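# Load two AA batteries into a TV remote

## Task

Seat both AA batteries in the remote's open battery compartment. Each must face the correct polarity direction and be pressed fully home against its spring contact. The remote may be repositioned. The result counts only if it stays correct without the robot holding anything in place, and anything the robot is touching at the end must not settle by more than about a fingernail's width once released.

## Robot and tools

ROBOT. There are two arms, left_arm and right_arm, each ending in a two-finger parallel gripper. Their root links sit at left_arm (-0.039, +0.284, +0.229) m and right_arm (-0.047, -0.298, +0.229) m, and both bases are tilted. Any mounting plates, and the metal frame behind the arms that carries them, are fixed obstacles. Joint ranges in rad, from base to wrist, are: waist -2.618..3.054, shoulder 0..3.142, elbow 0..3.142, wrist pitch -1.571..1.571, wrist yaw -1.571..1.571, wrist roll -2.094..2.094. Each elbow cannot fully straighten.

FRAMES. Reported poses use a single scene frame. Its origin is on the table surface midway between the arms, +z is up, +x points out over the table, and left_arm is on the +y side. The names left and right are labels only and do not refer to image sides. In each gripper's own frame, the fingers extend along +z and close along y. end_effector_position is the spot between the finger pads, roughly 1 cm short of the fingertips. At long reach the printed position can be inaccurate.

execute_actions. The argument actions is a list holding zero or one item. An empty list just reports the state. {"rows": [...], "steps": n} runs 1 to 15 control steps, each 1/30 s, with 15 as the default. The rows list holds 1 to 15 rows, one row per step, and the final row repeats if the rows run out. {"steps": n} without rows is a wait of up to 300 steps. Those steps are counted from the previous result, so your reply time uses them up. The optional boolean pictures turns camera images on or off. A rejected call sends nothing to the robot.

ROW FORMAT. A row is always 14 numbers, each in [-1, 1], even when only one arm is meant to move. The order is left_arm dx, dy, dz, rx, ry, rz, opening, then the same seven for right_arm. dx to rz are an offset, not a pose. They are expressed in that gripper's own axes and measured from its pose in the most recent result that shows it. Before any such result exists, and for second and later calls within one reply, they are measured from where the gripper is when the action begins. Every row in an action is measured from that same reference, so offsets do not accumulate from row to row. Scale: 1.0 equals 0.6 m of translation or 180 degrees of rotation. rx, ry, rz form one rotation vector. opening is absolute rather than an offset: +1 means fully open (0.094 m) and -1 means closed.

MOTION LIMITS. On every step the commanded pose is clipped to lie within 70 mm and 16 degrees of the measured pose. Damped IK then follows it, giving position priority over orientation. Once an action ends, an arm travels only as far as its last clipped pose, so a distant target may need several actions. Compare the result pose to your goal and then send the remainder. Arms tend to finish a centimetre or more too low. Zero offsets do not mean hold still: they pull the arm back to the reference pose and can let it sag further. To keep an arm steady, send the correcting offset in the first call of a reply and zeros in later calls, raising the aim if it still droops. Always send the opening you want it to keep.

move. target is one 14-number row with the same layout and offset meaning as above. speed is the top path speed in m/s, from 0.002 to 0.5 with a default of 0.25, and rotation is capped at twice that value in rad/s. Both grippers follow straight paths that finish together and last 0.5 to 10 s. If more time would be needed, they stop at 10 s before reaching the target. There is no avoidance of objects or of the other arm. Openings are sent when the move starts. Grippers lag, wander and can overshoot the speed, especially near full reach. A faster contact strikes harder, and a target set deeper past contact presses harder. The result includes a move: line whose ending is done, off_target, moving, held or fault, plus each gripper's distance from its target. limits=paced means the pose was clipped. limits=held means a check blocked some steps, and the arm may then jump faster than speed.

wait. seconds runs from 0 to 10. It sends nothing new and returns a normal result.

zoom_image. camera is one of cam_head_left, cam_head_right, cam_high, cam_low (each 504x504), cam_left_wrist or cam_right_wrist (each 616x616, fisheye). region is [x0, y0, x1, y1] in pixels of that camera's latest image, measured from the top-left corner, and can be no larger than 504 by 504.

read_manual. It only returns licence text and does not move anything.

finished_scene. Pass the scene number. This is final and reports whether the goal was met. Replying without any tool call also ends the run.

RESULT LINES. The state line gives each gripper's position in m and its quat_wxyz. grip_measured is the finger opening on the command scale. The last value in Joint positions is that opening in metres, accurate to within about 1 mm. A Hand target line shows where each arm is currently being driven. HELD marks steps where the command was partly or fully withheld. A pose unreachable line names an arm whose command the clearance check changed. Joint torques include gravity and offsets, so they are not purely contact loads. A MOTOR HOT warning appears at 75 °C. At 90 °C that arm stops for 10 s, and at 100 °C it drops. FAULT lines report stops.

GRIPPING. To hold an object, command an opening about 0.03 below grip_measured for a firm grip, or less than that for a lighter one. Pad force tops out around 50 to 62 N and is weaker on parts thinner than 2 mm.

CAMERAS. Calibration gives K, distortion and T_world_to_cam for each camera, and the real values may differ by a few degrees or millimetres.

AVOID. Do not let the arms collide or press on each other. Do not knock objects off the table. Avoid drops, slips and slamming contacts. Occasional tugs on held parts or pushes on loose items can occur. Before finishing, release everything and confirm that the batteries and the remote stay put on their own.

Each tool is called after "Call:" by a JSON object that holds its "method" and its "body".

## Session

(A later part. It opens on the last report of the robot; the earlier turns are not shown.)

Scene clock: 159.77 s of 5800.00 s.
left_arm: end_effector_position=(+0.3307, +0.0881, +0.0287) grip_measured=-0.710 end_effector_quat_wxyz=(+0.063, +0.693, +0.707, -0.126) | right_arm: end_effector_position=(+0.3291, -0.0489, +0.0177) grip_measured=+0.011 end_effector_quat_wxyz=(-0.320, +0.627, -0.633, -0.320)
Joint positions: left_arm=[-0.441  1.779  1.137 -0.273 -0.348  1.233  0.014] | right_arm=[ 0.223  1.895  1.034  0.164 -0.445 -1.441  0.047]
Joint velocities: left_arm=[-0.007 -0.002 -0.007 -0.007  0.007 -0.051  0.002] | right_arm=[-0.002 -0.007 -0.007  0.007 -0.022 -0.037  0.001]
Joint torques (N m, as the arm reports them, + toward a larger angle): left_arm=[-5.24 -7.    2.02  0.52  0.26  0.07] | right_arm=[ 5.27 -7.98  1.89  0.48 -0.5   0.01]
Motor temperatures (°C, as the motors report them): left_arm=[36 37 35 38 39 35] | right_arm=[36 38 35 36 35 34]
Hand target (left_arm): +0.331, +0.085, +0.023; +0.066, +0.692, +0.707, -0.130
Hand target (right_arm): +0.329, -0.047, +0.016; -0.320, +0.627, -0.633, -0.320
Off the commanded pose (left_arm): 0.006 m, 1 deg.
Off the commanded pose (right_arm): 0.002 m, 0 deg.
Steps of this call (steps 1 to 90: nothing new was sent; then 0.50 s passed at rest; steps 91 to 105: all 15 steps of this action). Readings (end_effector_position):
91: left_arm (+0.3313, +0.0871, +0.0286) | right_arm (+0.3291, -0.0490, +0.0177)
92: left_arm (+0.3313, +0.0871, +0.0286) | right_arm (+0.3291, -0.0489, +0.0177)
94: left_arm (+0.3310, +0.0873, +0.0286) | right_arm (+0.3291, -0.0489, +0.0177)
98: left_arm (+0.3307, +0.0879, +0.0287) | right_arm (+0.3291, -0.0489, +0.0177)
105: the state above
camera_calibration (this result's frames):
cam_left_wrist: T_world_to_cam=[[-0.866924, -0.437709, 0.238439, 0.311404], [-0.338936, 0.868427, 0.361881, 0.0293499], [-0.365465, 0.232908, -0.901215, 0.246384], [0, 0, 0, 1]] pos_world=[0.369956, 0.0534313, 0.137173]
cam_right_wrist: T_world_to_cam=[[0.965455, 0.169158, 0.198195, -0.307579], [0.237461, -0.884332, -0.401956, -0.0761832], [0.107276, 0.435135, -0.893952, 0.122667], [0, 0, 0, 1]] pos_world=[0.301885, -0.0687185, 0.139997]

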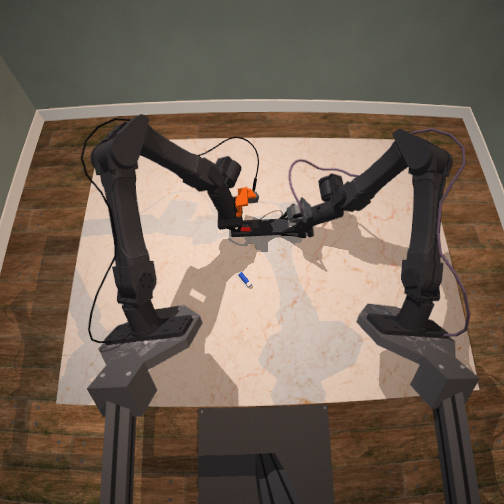

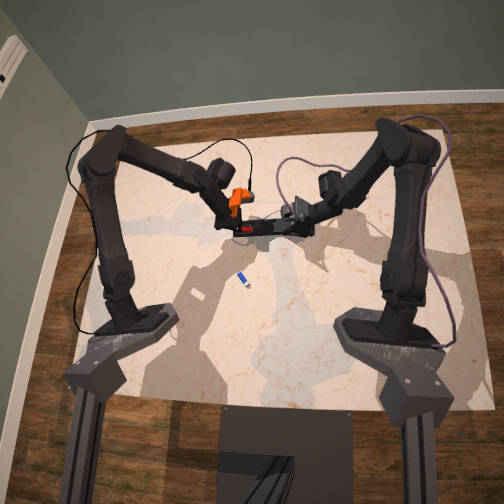

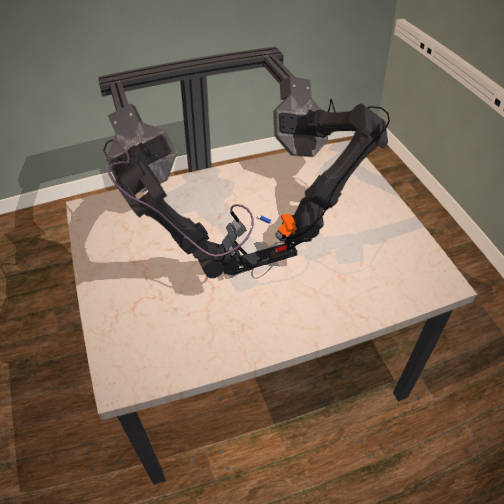

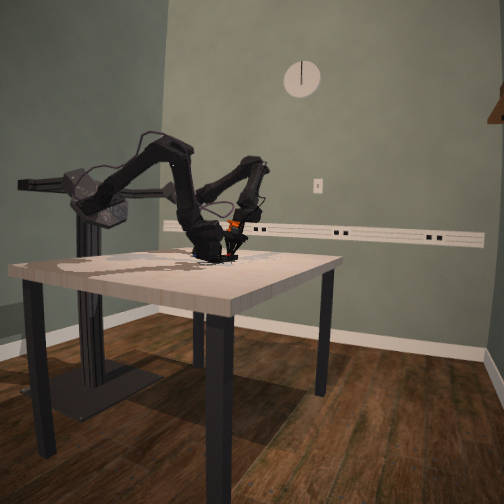

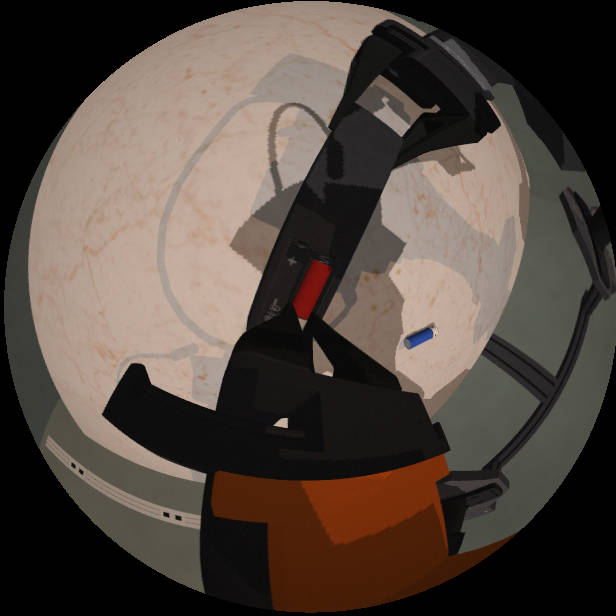

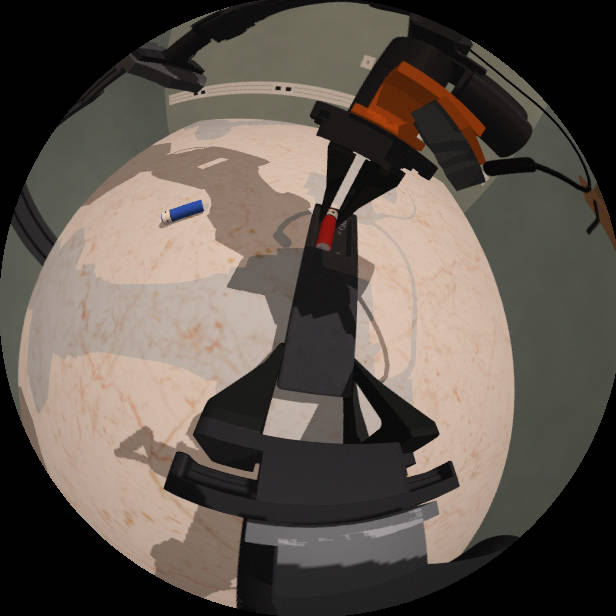

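Call:
{"method": "execute_actions", "body": {"actions": []}}

Scene clock: 167.50 s of 5800.00 s.
left_arm: end_effector_position=(+0.3307, +0.0881, +0.0287) grip_measured=-0.710 end_effector_quat_wxyz=(+0.063, +0.693, +0.707, -0.126) | right_arm: end_effector_position=(+0.3291, -0.0489, +0.0177) grip_measured=+0.011 end_effector_quat_wxyz=(-0.320, +0.627, -0.633, -0.320)
Joint positions: left_arm=[-0.441  1.779  1.137 -0.273 -0.348  1.233  0.014] | right_arm=[ 0.223  1.895  1.034  0.164 -0.445 -1.441  0.047]
Joint velocities: left_arm=[ 0.007 -0.002 -0.017  0.022 -0.037 -0.037  0.   ] | right_arm=[ 0.007 -0.017  0.007 -0.007 -0.007 -0.007 -0.   ]
Joint torques (N m, as the arm reports them, + toward a larger angle): left_arm=[-5.22 -6.99  2.03  0.51  0.25  0.07] | right_arm=[ 5.23 -7.97  1.9   0.48 -0.51  0.01]
Motor temperatures (°C, as the motors report them): left_arm=[36 37 35 37 38 35] | right_arm=[36 38 35 36 35 34]
Hand target (left_arm): +0.331, +0.085, +0.023; +0.066, +0.692, +0.707, -0.130
Hand target (right_arm): +0.329, -0.047, +0.016; -0.320, +0.627, -0.633, -0.320
Off the commanded pose (left_arm): 0.006 m, 1 deg.
Off the commanded pose (right_arm): 0.002 m, 0 deg.
Steps of this call (steps 1 to 90: nothing new was sent; then 4.73 s passed at rest). Readings (end_effector_position):
1: left_arm (+0.3307, +0.0881, +0.0287) | right_arm (+0.3291, -0.0489, +0.0177)
2: left_arm (+0.3307, +0.0881, +0.0287) | right_arm (+0.3291, -0.0489, +0.0177)
4: left_arm (+0.3307, +0.0881, +0.0287) | right_arm (+0.3291, -0.0489, +0.0177)
8: left_arm (+0.3307, +0.0881, +0.0287) | right_arm (+0.3291, -0.0489, +0.0177)
90: the state above
camera_calibration (this result's frames):
cam_left_wrist: T_world_to_cam=[[-0.866924, -0.437709, 0.238439, 0.311404], [-0.338936, 0.868427, 0.361881, 0.0293499], [-0.365465, 0.232908, -0.901215, 0.246384], [0, 0, 0, 1]] pos_world=[0.369956, 0.0534313, 0.137173]
cam_right_wrist: T_world_to_cam=[[0.965455, 0.169158, 0.198195, -0.307579], [0.237461, -0.884332, -0.401956, -0.0761832], [0.107276, 0.435135, -0.893952, 0.122667], [0, 0, 0, 1]] pos_world=[0.301885, -0.0687185, 0.139997]

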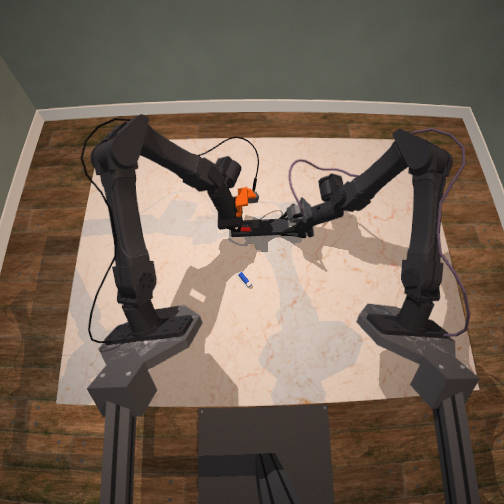

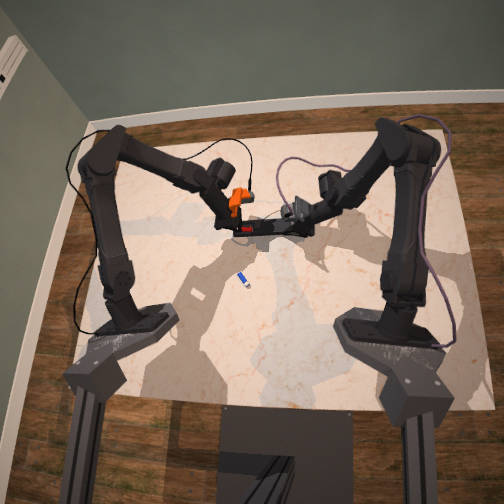

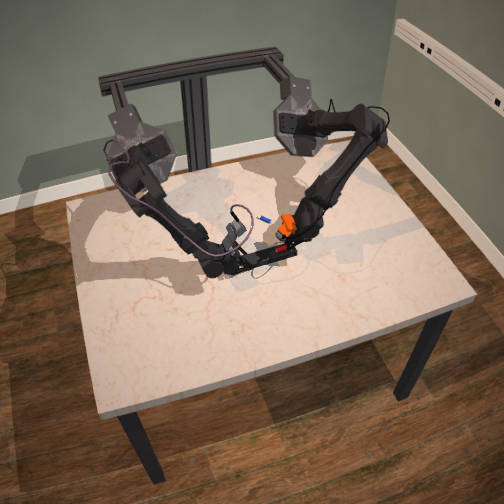

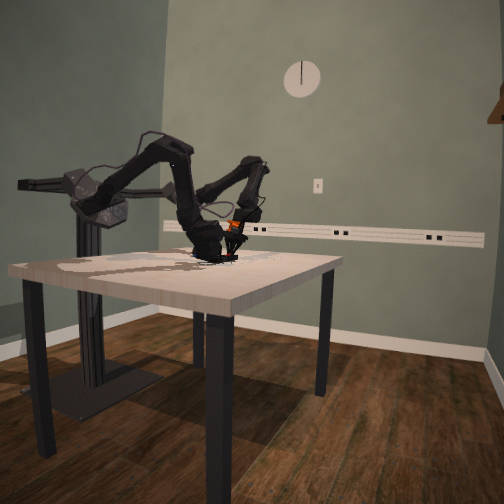

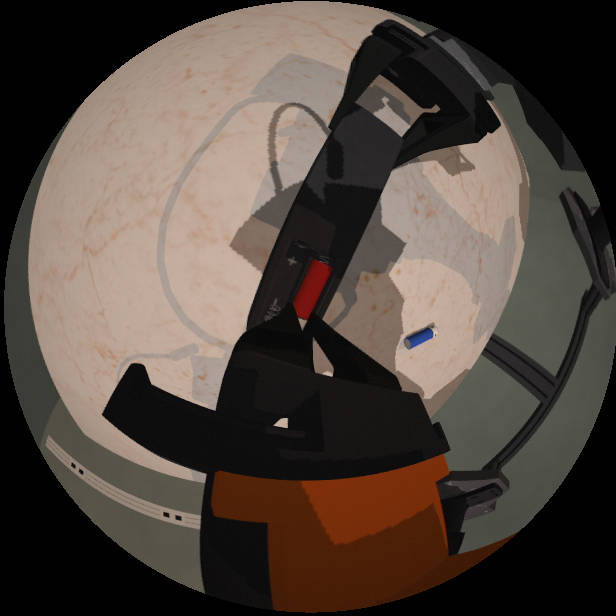

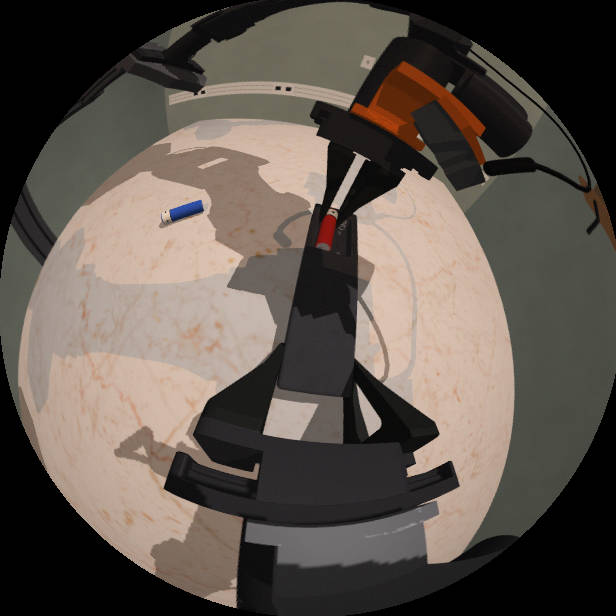

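Call:
{"method": "execute_actions", "body": {"actions": [{"rows":[[0,0,0,0,0,0,-0.68,0,0,0,0,0,0,-0.02],[0,0,0,0,0,0,-0.65,0,0,0,0,0,0,-0.02],[0,0,0,0,0,0,-0.62,0,0,0,0,0,0,-0.02]],"steps":10}], "pictures": false}}

Call:
{"method": "move", "body": {"target": [0,0,-0.04,0,0,0,-0.62,0,0,0,0,0,0,-0.02], "speed": 0.05}}

Call:
{"method": "zoom_image", "body": {"camera": "cam_right_wrist", "region": [280,150,400,270]}}

Call:
{"method": "zoom_image", "body": {"camera": "cam_left_wrist", "region": [240,200,390,350]}}

Scene clock: 171.00 s of 5800.00 s.
left_arm: end_effector_position=(+0.3315, +0.0887, +0.0294) grip_measured=-0.633 end_effector_quat_wxyz=(+0.063, +0.693, +0.707, -0.125) | right_arm: end_effector_position=(+0.3293, -0.0490, +0.0178) grip_measured=+0.011 end_effector_quat_wxyz=(-0.321, +0.627, -0.633, -0.320)
Joint positions: left_arm=[-0.441  1.776  1.137 -0.275 -0.349  1.233  0.017] | right_arm=[ 0.223  1.895  1.034  0.164 -0.446 -1.442  0.047]
Joint velocities: left_arm=[-0.007 -0.002 -0.007 -0.022  0.081 -0.022 -0.   ] | right_arm=[ 0.002  0.007  0.002 -0.022 -0.022  0.022 -0.   ]
Joint torques (N m, as the arm reports them, + toward a larger angle): left_arm=[-5.95 -8.19  1.84  0.31  0.12  0.01] | right_arm=[ 5.02 -8.69  1.56  0.42 -0.51  0.  ]
Motor temperatures (°C, as the motors report them): left_arm=[36 38 35 37 38 35] | right_arm=[36 38 35 36 35 34]
Hand target (left_arm): +0.331, +0.088, +0.029; +0.063, +0.693, +0.707, -0.127
Hand target (right_arm): +0.329, -0.049, +0.018; -0.320, +0.628, -0.633, -0.320
Off the commanded pose (left_arm): 0.001 m, 0 deg.
Off the commanded pose (right_arm): 0.000 m, 0 deg.
Steps of this call (steps 1 to 90: nothing new was sent; then 0.17 s passed at rest; steps 91 to 100: all 10 steps of this action). Readings (end_effector_position):
91: left_arm (+0.3310, +0.0884, +0.0292) | right_arm (+0.3291, -0.0489, +0.0178)
92: left_arm (+0.3312, +0.0885, +0.0295) | right_arm (+0.3292, -0.0490, +0.0178)
94: left_arm (+0.3315, +0.0887, +0.0294) | right_arm (+0.3293, -0.0490, +0.0178)
98: left_arm (+0.3315, +0.0887, +0.0294) | right_arm (+0.3293, -0.0490, +0.0178)
100: the state above

Scene clock: 172.00 s of 5800.00 s.
left_arm: end_effector_position=(+0.3356, +0.0919, +0.0441) grip_measured=-0.632 end_effector_quat_wxyz=(+0.067, +0.693, +0.706, -0.128) | right_arm: end_effector_position=(+0.3314, -0.0460, +0.0221) grip_measured=+0.008 end_effector_quat_wxyz=(-0.333, +0.623, -0.628, -0.326)
Joint positions: left_arm=[-0.452  1.73   1.137 -0.318 -0.348  1.227  0.017] | right_arm=[ 0.223  1.895  1.034  0.176 -0.473 -1.441  0.047]
Joint velocities: left_arm=[ 0.012  0.002 -0.012  0.037  0.007  0.022  0.001] | right_arm=[ 0.007 -0.007  0.007  0.066  0.037  0.051  0.   ]
Joint torques (N m, as the arm reports them, + toward a larger angle): left_arm=[ -6.97 -10.44   1.54   0.    -0.02  -0.09] | right_arm=[ 5.09 -8.73  1.58  0.32 -0.24 -0.02]
Motor temperatures (°C, as the motors report them): left_arm=[36 38 35 37 38 35] | right_arm=[36 38 35 36 35 34]
Hand target (left_arm): +0.334, +0.095, +0.052; +0.063, +0.693, +0.707, -0.126
Hand target (right_arm): +0.329, -0.049, +0.018; -0.321, +0.628, -0.633, -0.320
Off the commanded pose (left_arm): 0.009 m, 1 deg.
Off the commanded pose (right_arm): 0.006 m, 2 deg.
move: done
camera_calibration (this result's frames):
cam_left_wrist: T_world_to_cam=[[-0.867419, -0.436745, 0.238408, 0.313733], [-0.341579, 0.871068, 0.352936, 0.0231485], [-0.361813, 0.224708, -0.904764, 0.260869], [0, 0, 0, 1]] pos_world=[0.37443, 0.0582379, 0.153059]
cam_right_wrist: T_world_to_cam=[[0.964007, 0.160339, 0.212089, -0.311369], [0.238812, -0.872821, -0.425621, -0.0717549], [0.116872, 0.460951, -0.879696, 0.122692], [0, 0, 0, 1]] pos_world=[0.302959, -0.0692594, 0.143429]

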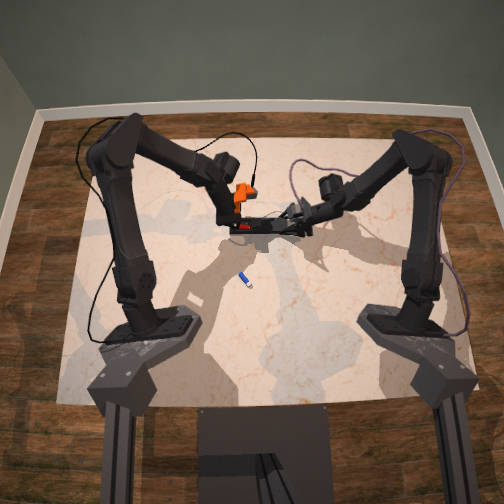

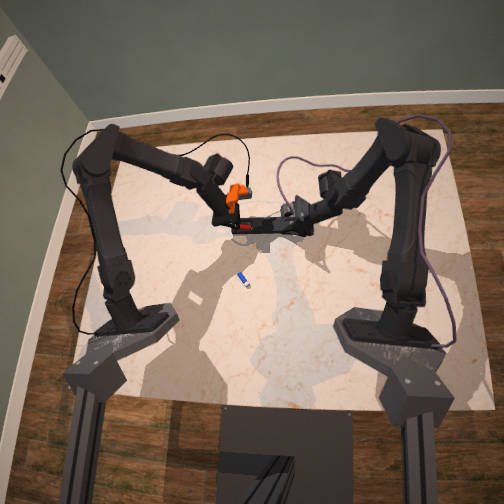

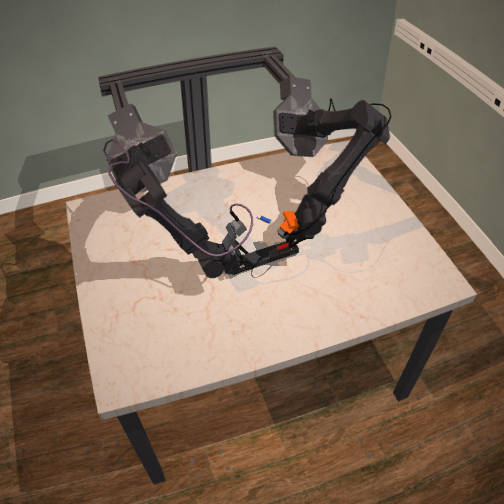

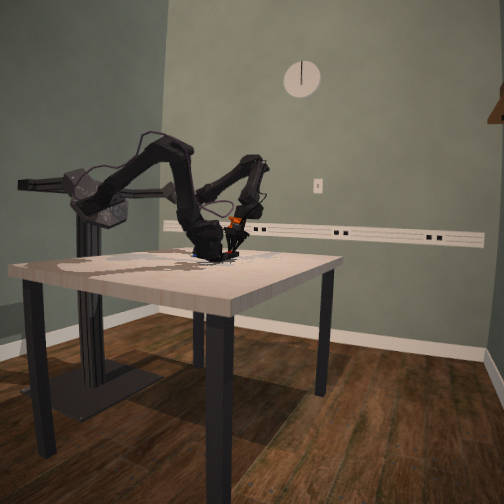

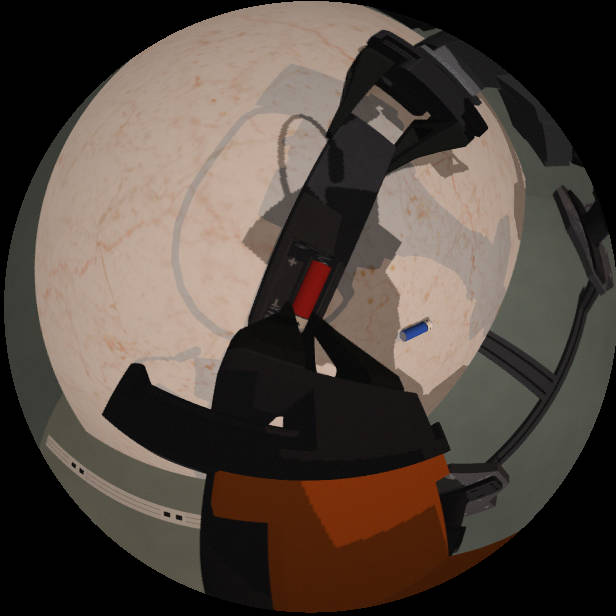

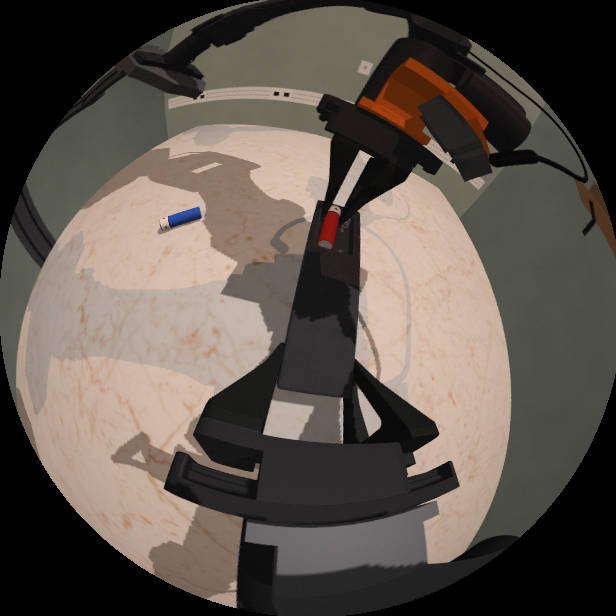

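Region (280, 150, 400, 270) of cam_right_wrist's 616x616 image, scaled by 4.200, with more detail than that image has.

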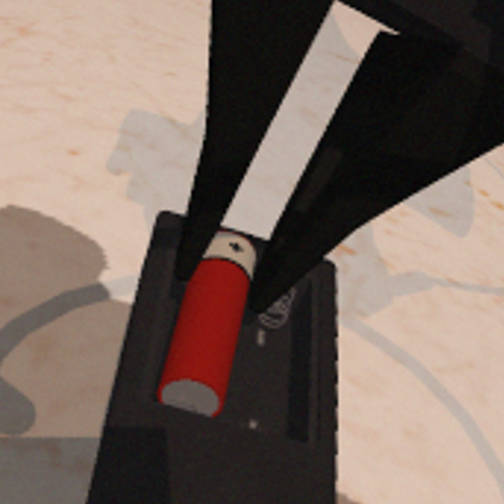

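Region (240, 200, 390, 350) of cam_left_wrist's 616x616 image, scaled by 3.360, with more detail than that image has.

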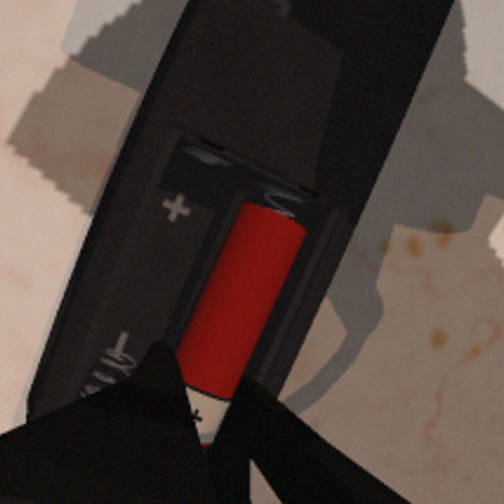

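Call:
{"method": "move", "body": {"target": [0,0,0.018,0,0,0,-0.62,0,0,0,0,0,0,-0.02], "speed": 0.04}}

Call:
{"method": "move", "body": {"target": [0,0,-0.04,0,0,0,-0.67,0,0,0,0,0,0,-0.02], "speed": 0.03}}

Call:
{"method": "zoom_image", "body": {"camera": "cam_right_wrist", "region": [280,150,400,270]}}

Call:
{"method": "zoom_image", "body": {"camera": "cam_left_wrist", "region": [240,200,390,350]}}

Scene clock: 175.53 s of 5800.00 s.
left_arm: end_effector_position=(+0.3361, +0.0900, +0.0371) grip_measured=-0.632 end_effector_quat_wxyz=(+0.070, +0.692, +0.708, -0.125) | right_arm: end_effector_position=(+0.3322, -0.0476, +0.0197) grip_measured=+0.008 end_effector_quat_wxyz=(-0.330, +0.626, -0.630, -0.319)
Joint positions: left_arm=[-0.446  1.751  1.137 -0.288 -0.346  1.233  0.017] | right_arm=[ 0.223  1.895  1.034  0.178 -0.456 -1.443  0.047]
Joint velocities: left_arm=[0.022 0.002 0.002 0.051 0.007 0.022 0.001] | right_arm=[ 0.012  0.012 -0.002 -0.037 -0.007  0.007  0.001]
Joint torques (N m, as the arm reports them, + toward a larger angle): left_arm=[-5.53 -7.42  2.2   0.34  0.14  0.01] | right_arm=[ 5.02 -8.71  1.56  0.43 -0.69  0.01]
Motor temperatures (°C, as the motors report them): left_arm=[36 38 35 37 38 35] | right_arm=[36 38 35 35 35 34]
Hand target (left_arm): +0.334, +0.089, +0.034; +0.068, +0.693, +0.706, -0.128
Hand target (right_arm): +0.331, -0.046, +0.022; -0.333, +0.623, -0.628, -0.326
Off the commanded pose (left_arm): 0.004 m, 0 deg.
Off the commanded pose (right_arm): 0.003 m, 1 deg.
move: done
camera_calibration (this result's frames):
cam_left_wrist: T_world_to_cam=[[-0.867193, -0.440346, 0.232533, 0.315481], [-0.347296, 0.869463, 0.351311, 0.0296449], [-0.356877, 0.223897, -0.906923, 0.253642], [0, 0, 0, 1]] pos_world=[0.374397, 0.0563559, 0.14626]
cam_right_wrist: T_world_to_cam=[[0.963372, 0.162201, 0.213555, -0.311114], [0.239106, -0.880108, -0.410168, -0.075175], [0.121422, 0.446206, -0.886655, 0.119198], [0, 0, 0, 1]] pos_world=[0.30322, -0.0688862, 0.141293]

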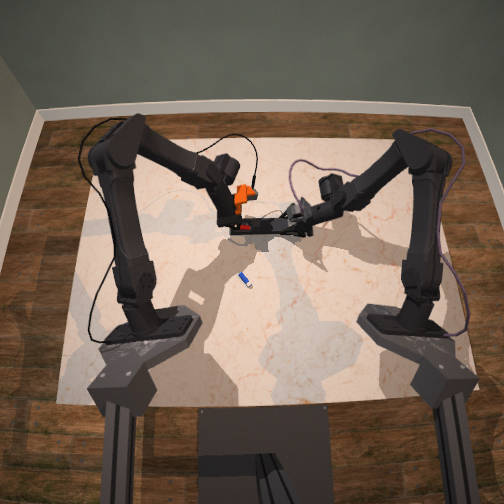

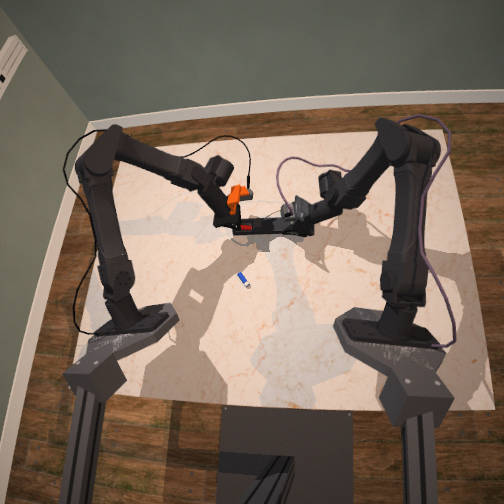

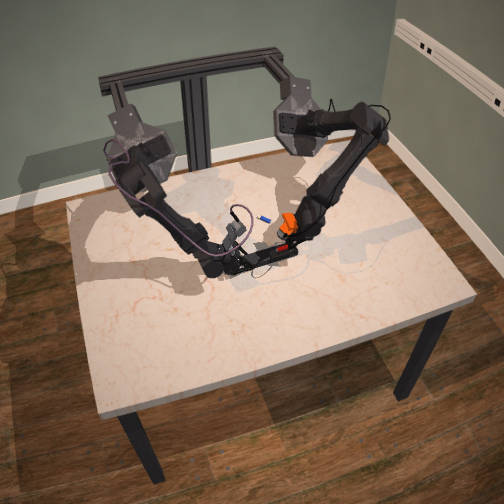

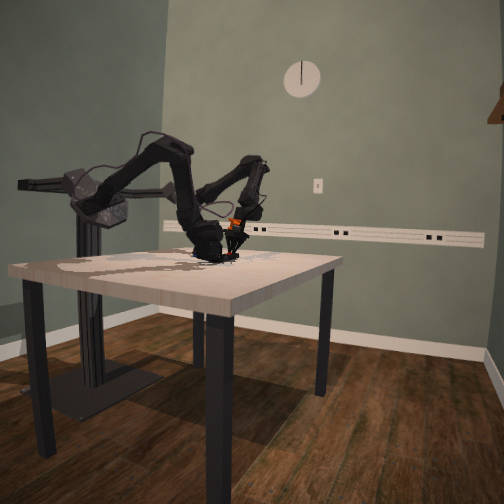

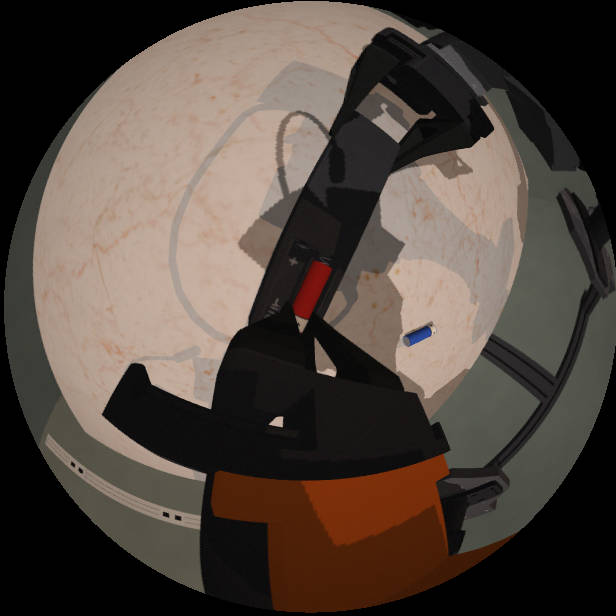

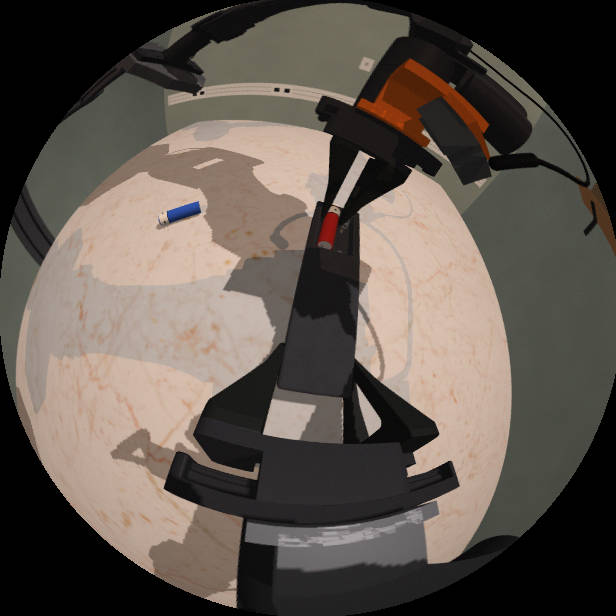

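Scene clock: 176.63 s of 5800.00 s.
left_arm: end_effector_position=(+0.3410, +0.0992, +0.0530) grip_measured=-0.667 end_effector_quat_wxyz=(+0.068, +0.689, +0.711, -0.123) | right_arm: end_effector_position=(+0.3323, -0.0483, +0.0188) grip_measured=+0.008 end_effector_quat_wxyz=(-0.328, +0.627, -0.632, -0.317)
Joint positions: left_arm=[-0.452  1.694  1.137 -0.346 -0.355  1.219  0.016] | right_arm=[ 0.223  1.895  1.034  0.178 -0.45  -1.443  0.047]
Joint velocities: left_arm=[ 0.007 -0.002 -0.002 -0.051  0.022  0.007  0.001] | right_arm=[ 0.002  0.017 -0.002 -0.022  0.007  0.007  0.   ]
Joint torques (N m, as the arm reports them, + toward a larger angle): left_arm=[-7.19 -9.52  1.8   0.21  0.06 -0.03] | right_arm=[ 4.99 -8.68  1.58  0.46 -0.6   0.  ]
Motor temperatures (°C, as the motors report them): left_arm=[36 38 35 37 38 35] | right_arm=[36 38 35 35 35 34]
Hand target (left_arm): +0.338, +0.096, +0.060; +0.070, +0.692, +0.708, -0.125
Hand target (right_arm): +0.332, -0.048, +0.020; -0.330, +0.626, -0.630, -0.319
Off the commanded pose (left_arm): 0.008 m, 1 deg.
Off the commanded pose (right_arm): 0.001 m, 0 deg.
move: done
camera_calibration (this result's frames):
cam_left_wrist: T_world_to_cam=[[-0.86323, -0.449359, 0.230021, 0.319747], [-0.355085, 0.864379, 0.356039, 0.0206828], [-0.358815, 0.225666, -0.905719, 0.268195], [0, 0, 0, 1]] pos_world=[0.379592, 0.0652811, 0.161997]
cam_right_wrist: T_world_to_cam=[[0.963405, 0.16282, 0.212933, -0.310929], [0.238645, -0.882741, -0.404744, -0.0761979], [0.122064, 0.440748, -0.889293, 0.118258], [0, 0, 0, 1]] pos_world=[0.3033, -0.0687591, 0.140532]

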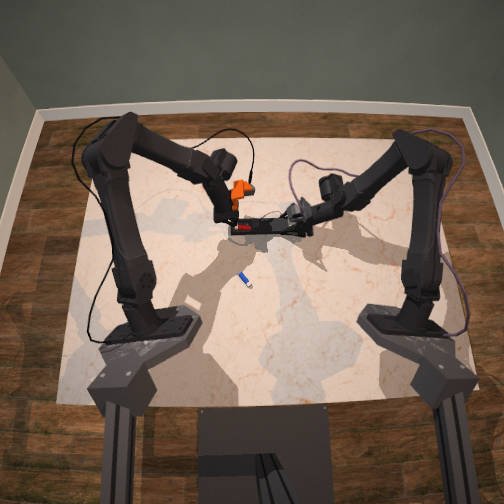

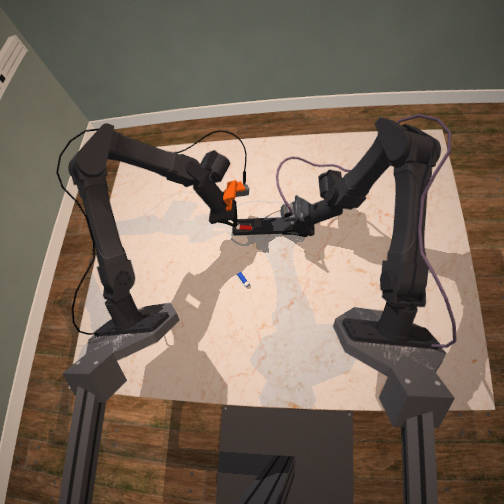

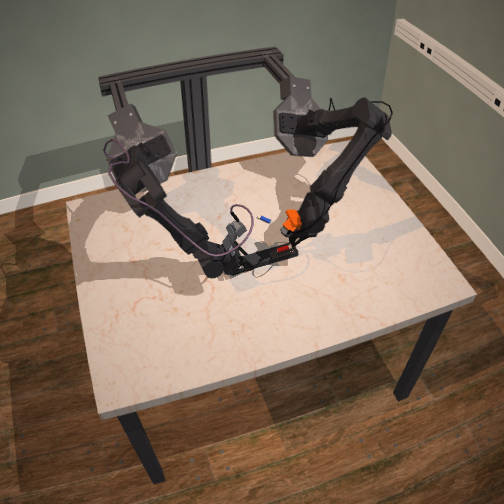

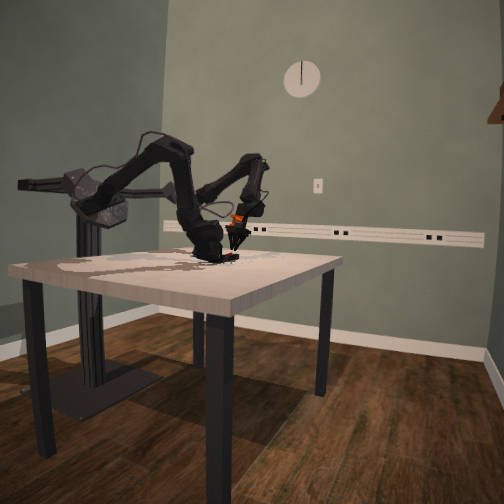

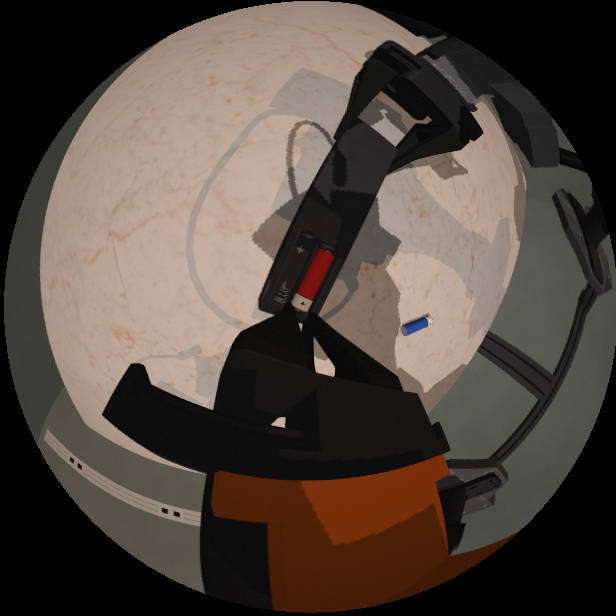

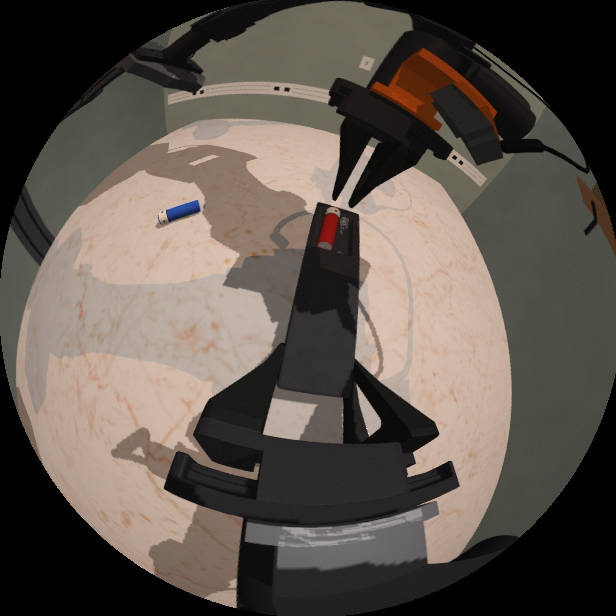

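Region (280, 150, 400, 270) of cam_right_wrist's 616x616 image, scaled by 4.200, with more detail than that image has.

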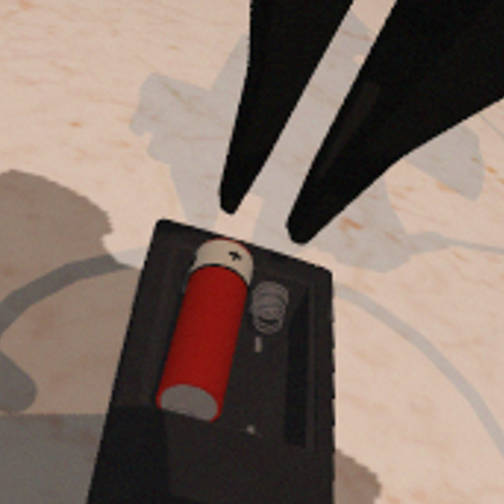

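Region (240, 200, 390, 350) of cam_left_wrist's 616x616 image, scaled by 3.360, with more detail than that image has.

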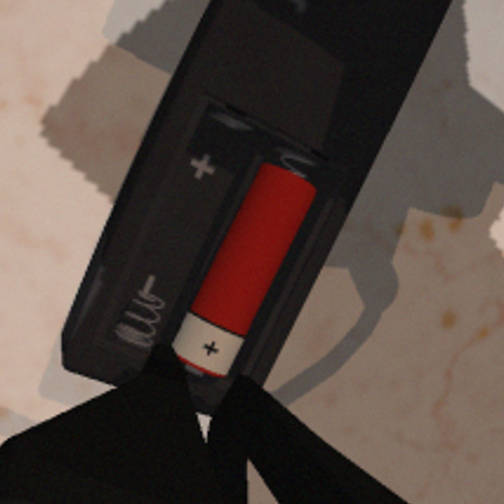

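Call:
{"method": "move", "body": {"target": [-0.030,-0.011,0.027,0,0,0,-0.88,0,0,0,0,0,0,-0.02], "speed": 0.04}}

Call:
{"method": "zoom_image", "body": {"camera": "cam_right_wrist", "region": [280,150,400,270]}}

Call:
{"method": "zoom_image", "body": {"camera": "cam_left_wrist", "region": [240,200,390,350]}}

Scene clock: 181.53 s of 5800.00 s.
left_arm: end_effector_position=(+0.3323, +0.0862, +0.0431) grip_measured=-0.877 end_effector_quat_wxyz=(+0.063, +0.689, +0.712, -0.122) | right_arm: end_effector_position=(+0.3324, -0.0486, +0.0184) grip_measured=+0.007 end_effector_quat_wxyz=(-0.327, +0.627, -0.632, -0.316)
Joint positions: left_arm=[-0.473  1.747  1.137 -0.308 -0.376  1.195  0.006] | right_arm=[ 0.223  1.895  1.034  0.178 -0.447 -1.443  0.047]
Joint velocities: left_arm=[-0.007  0.007 -0.002 -0.007  0.037 -0.022  0.001] | right_arm=[-0.007  0.012  0.017  0.022  0.066 -0.051 -0.   ]
Joint torques (N m, as the arm reports them, + toward a larger angle): left_arm=[-7.18 -6.69  2.96  0.42  0.1  -0.03] | right_arm=[ 5.   -8.7   1.59  0.47 -0.56  0.  ]
Motor temperatures (°C, as the motors report them): left_arm=[36 38 35 36 38 35] | right_arm=[36 38 35 35 35 34]
Hand target (left_arm): +0.333, +0.077, +0.043; +0.068, +0.689, +0.711, -0.123
Hand target (right_arm): +0.332, -0.048, +0.019; -0.328, +0.627, -0.632, -0.317
Off the commanded pose (left_arm): 0.009 m, 1 deg.
Off the commanded pose (right_arm): 0.001 m, 0 deg.
After step 90, 0.93 s passed at rest.
move: done
camera_calibration (this result's frames):
cam_left_wrist: T_world_to_cam=[[-0.862002, -0.451356, 0.230719, 0.308401], [-0.352726, 0.860973, 0.366482, 0.0313304], [-0.364057, 0.234527, -0.901365, 0.259855], [0, 0, 0, 1]] pos_world=[0.371495, 0.0512809, 0.151588]
cam_right_wrist: T_world_to_cam=[[0.963422, 0.163129, 0.212621, -0.310837], [0.238413, -0.884044, -0.402026, -0.0767072], [0.122385, 0.438012, -0.8906, 0.117785], [0, 0, 0, 1]] pos_world=[0.30334, -0.0686974, 0.140151]

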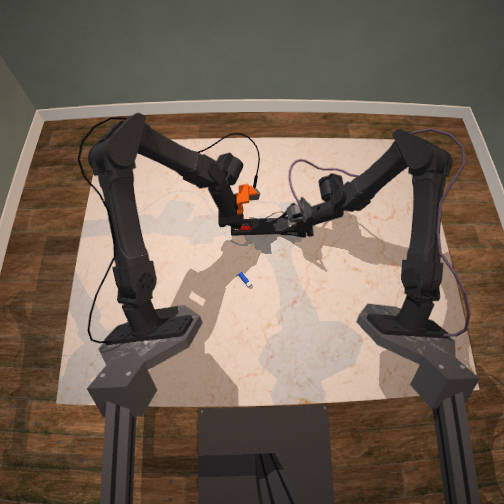

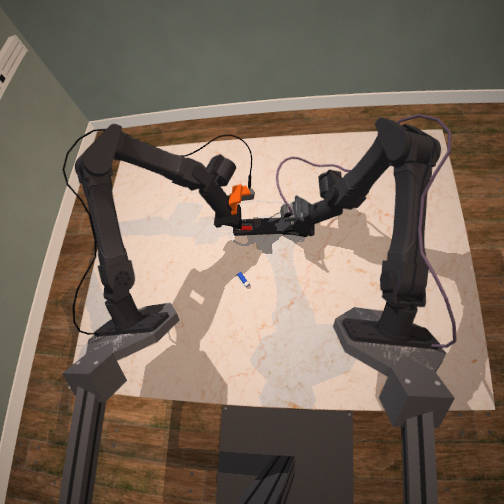

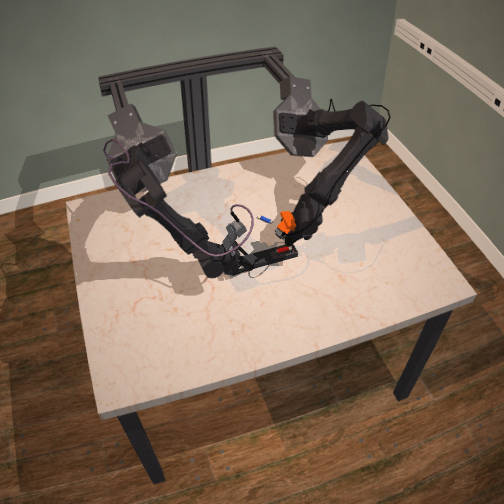

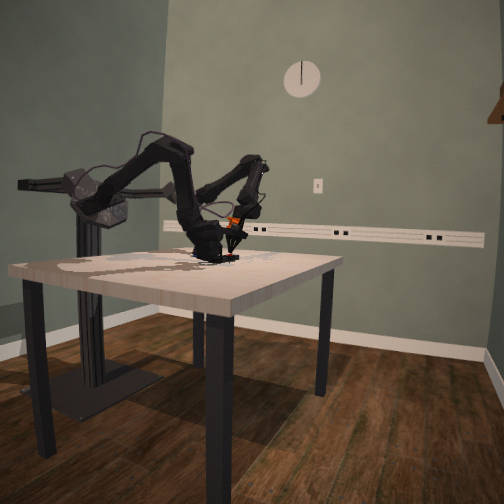

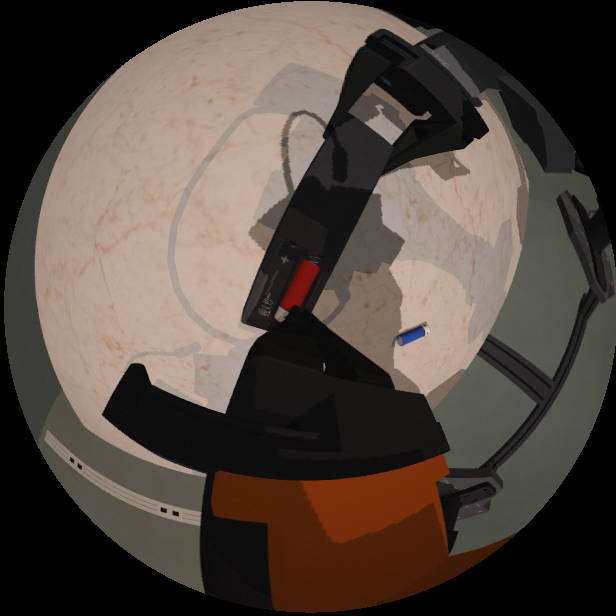

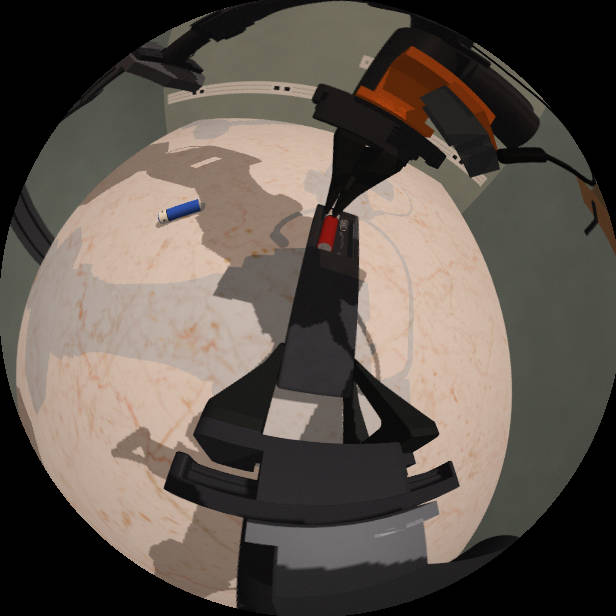

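Region (280, 150, 400, 270) of cam_right_wrist's 616x616 image, scaled by 4.200, with more detail than that image has.

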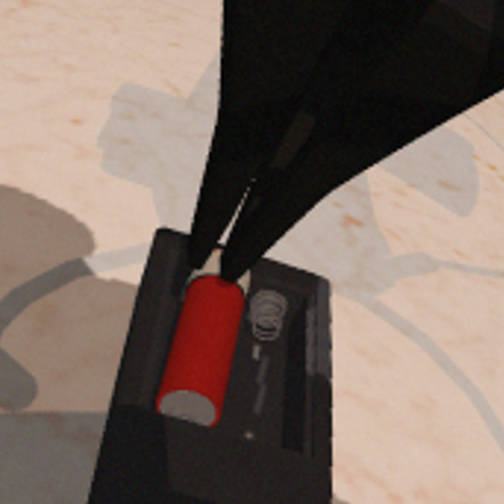

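Region (240, 200, 390, 350) of cam_left_wrist's 616x616 image, scaled by 3.360, with more detail than that image has.

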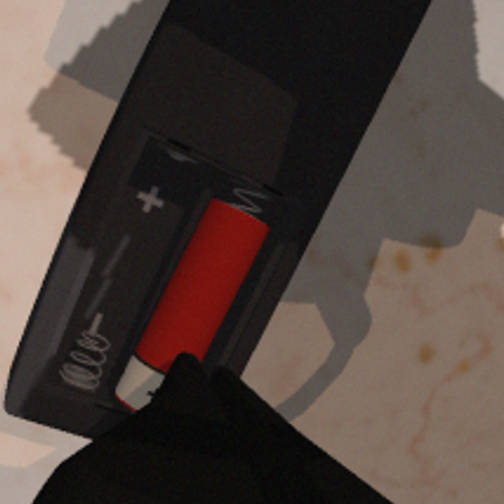

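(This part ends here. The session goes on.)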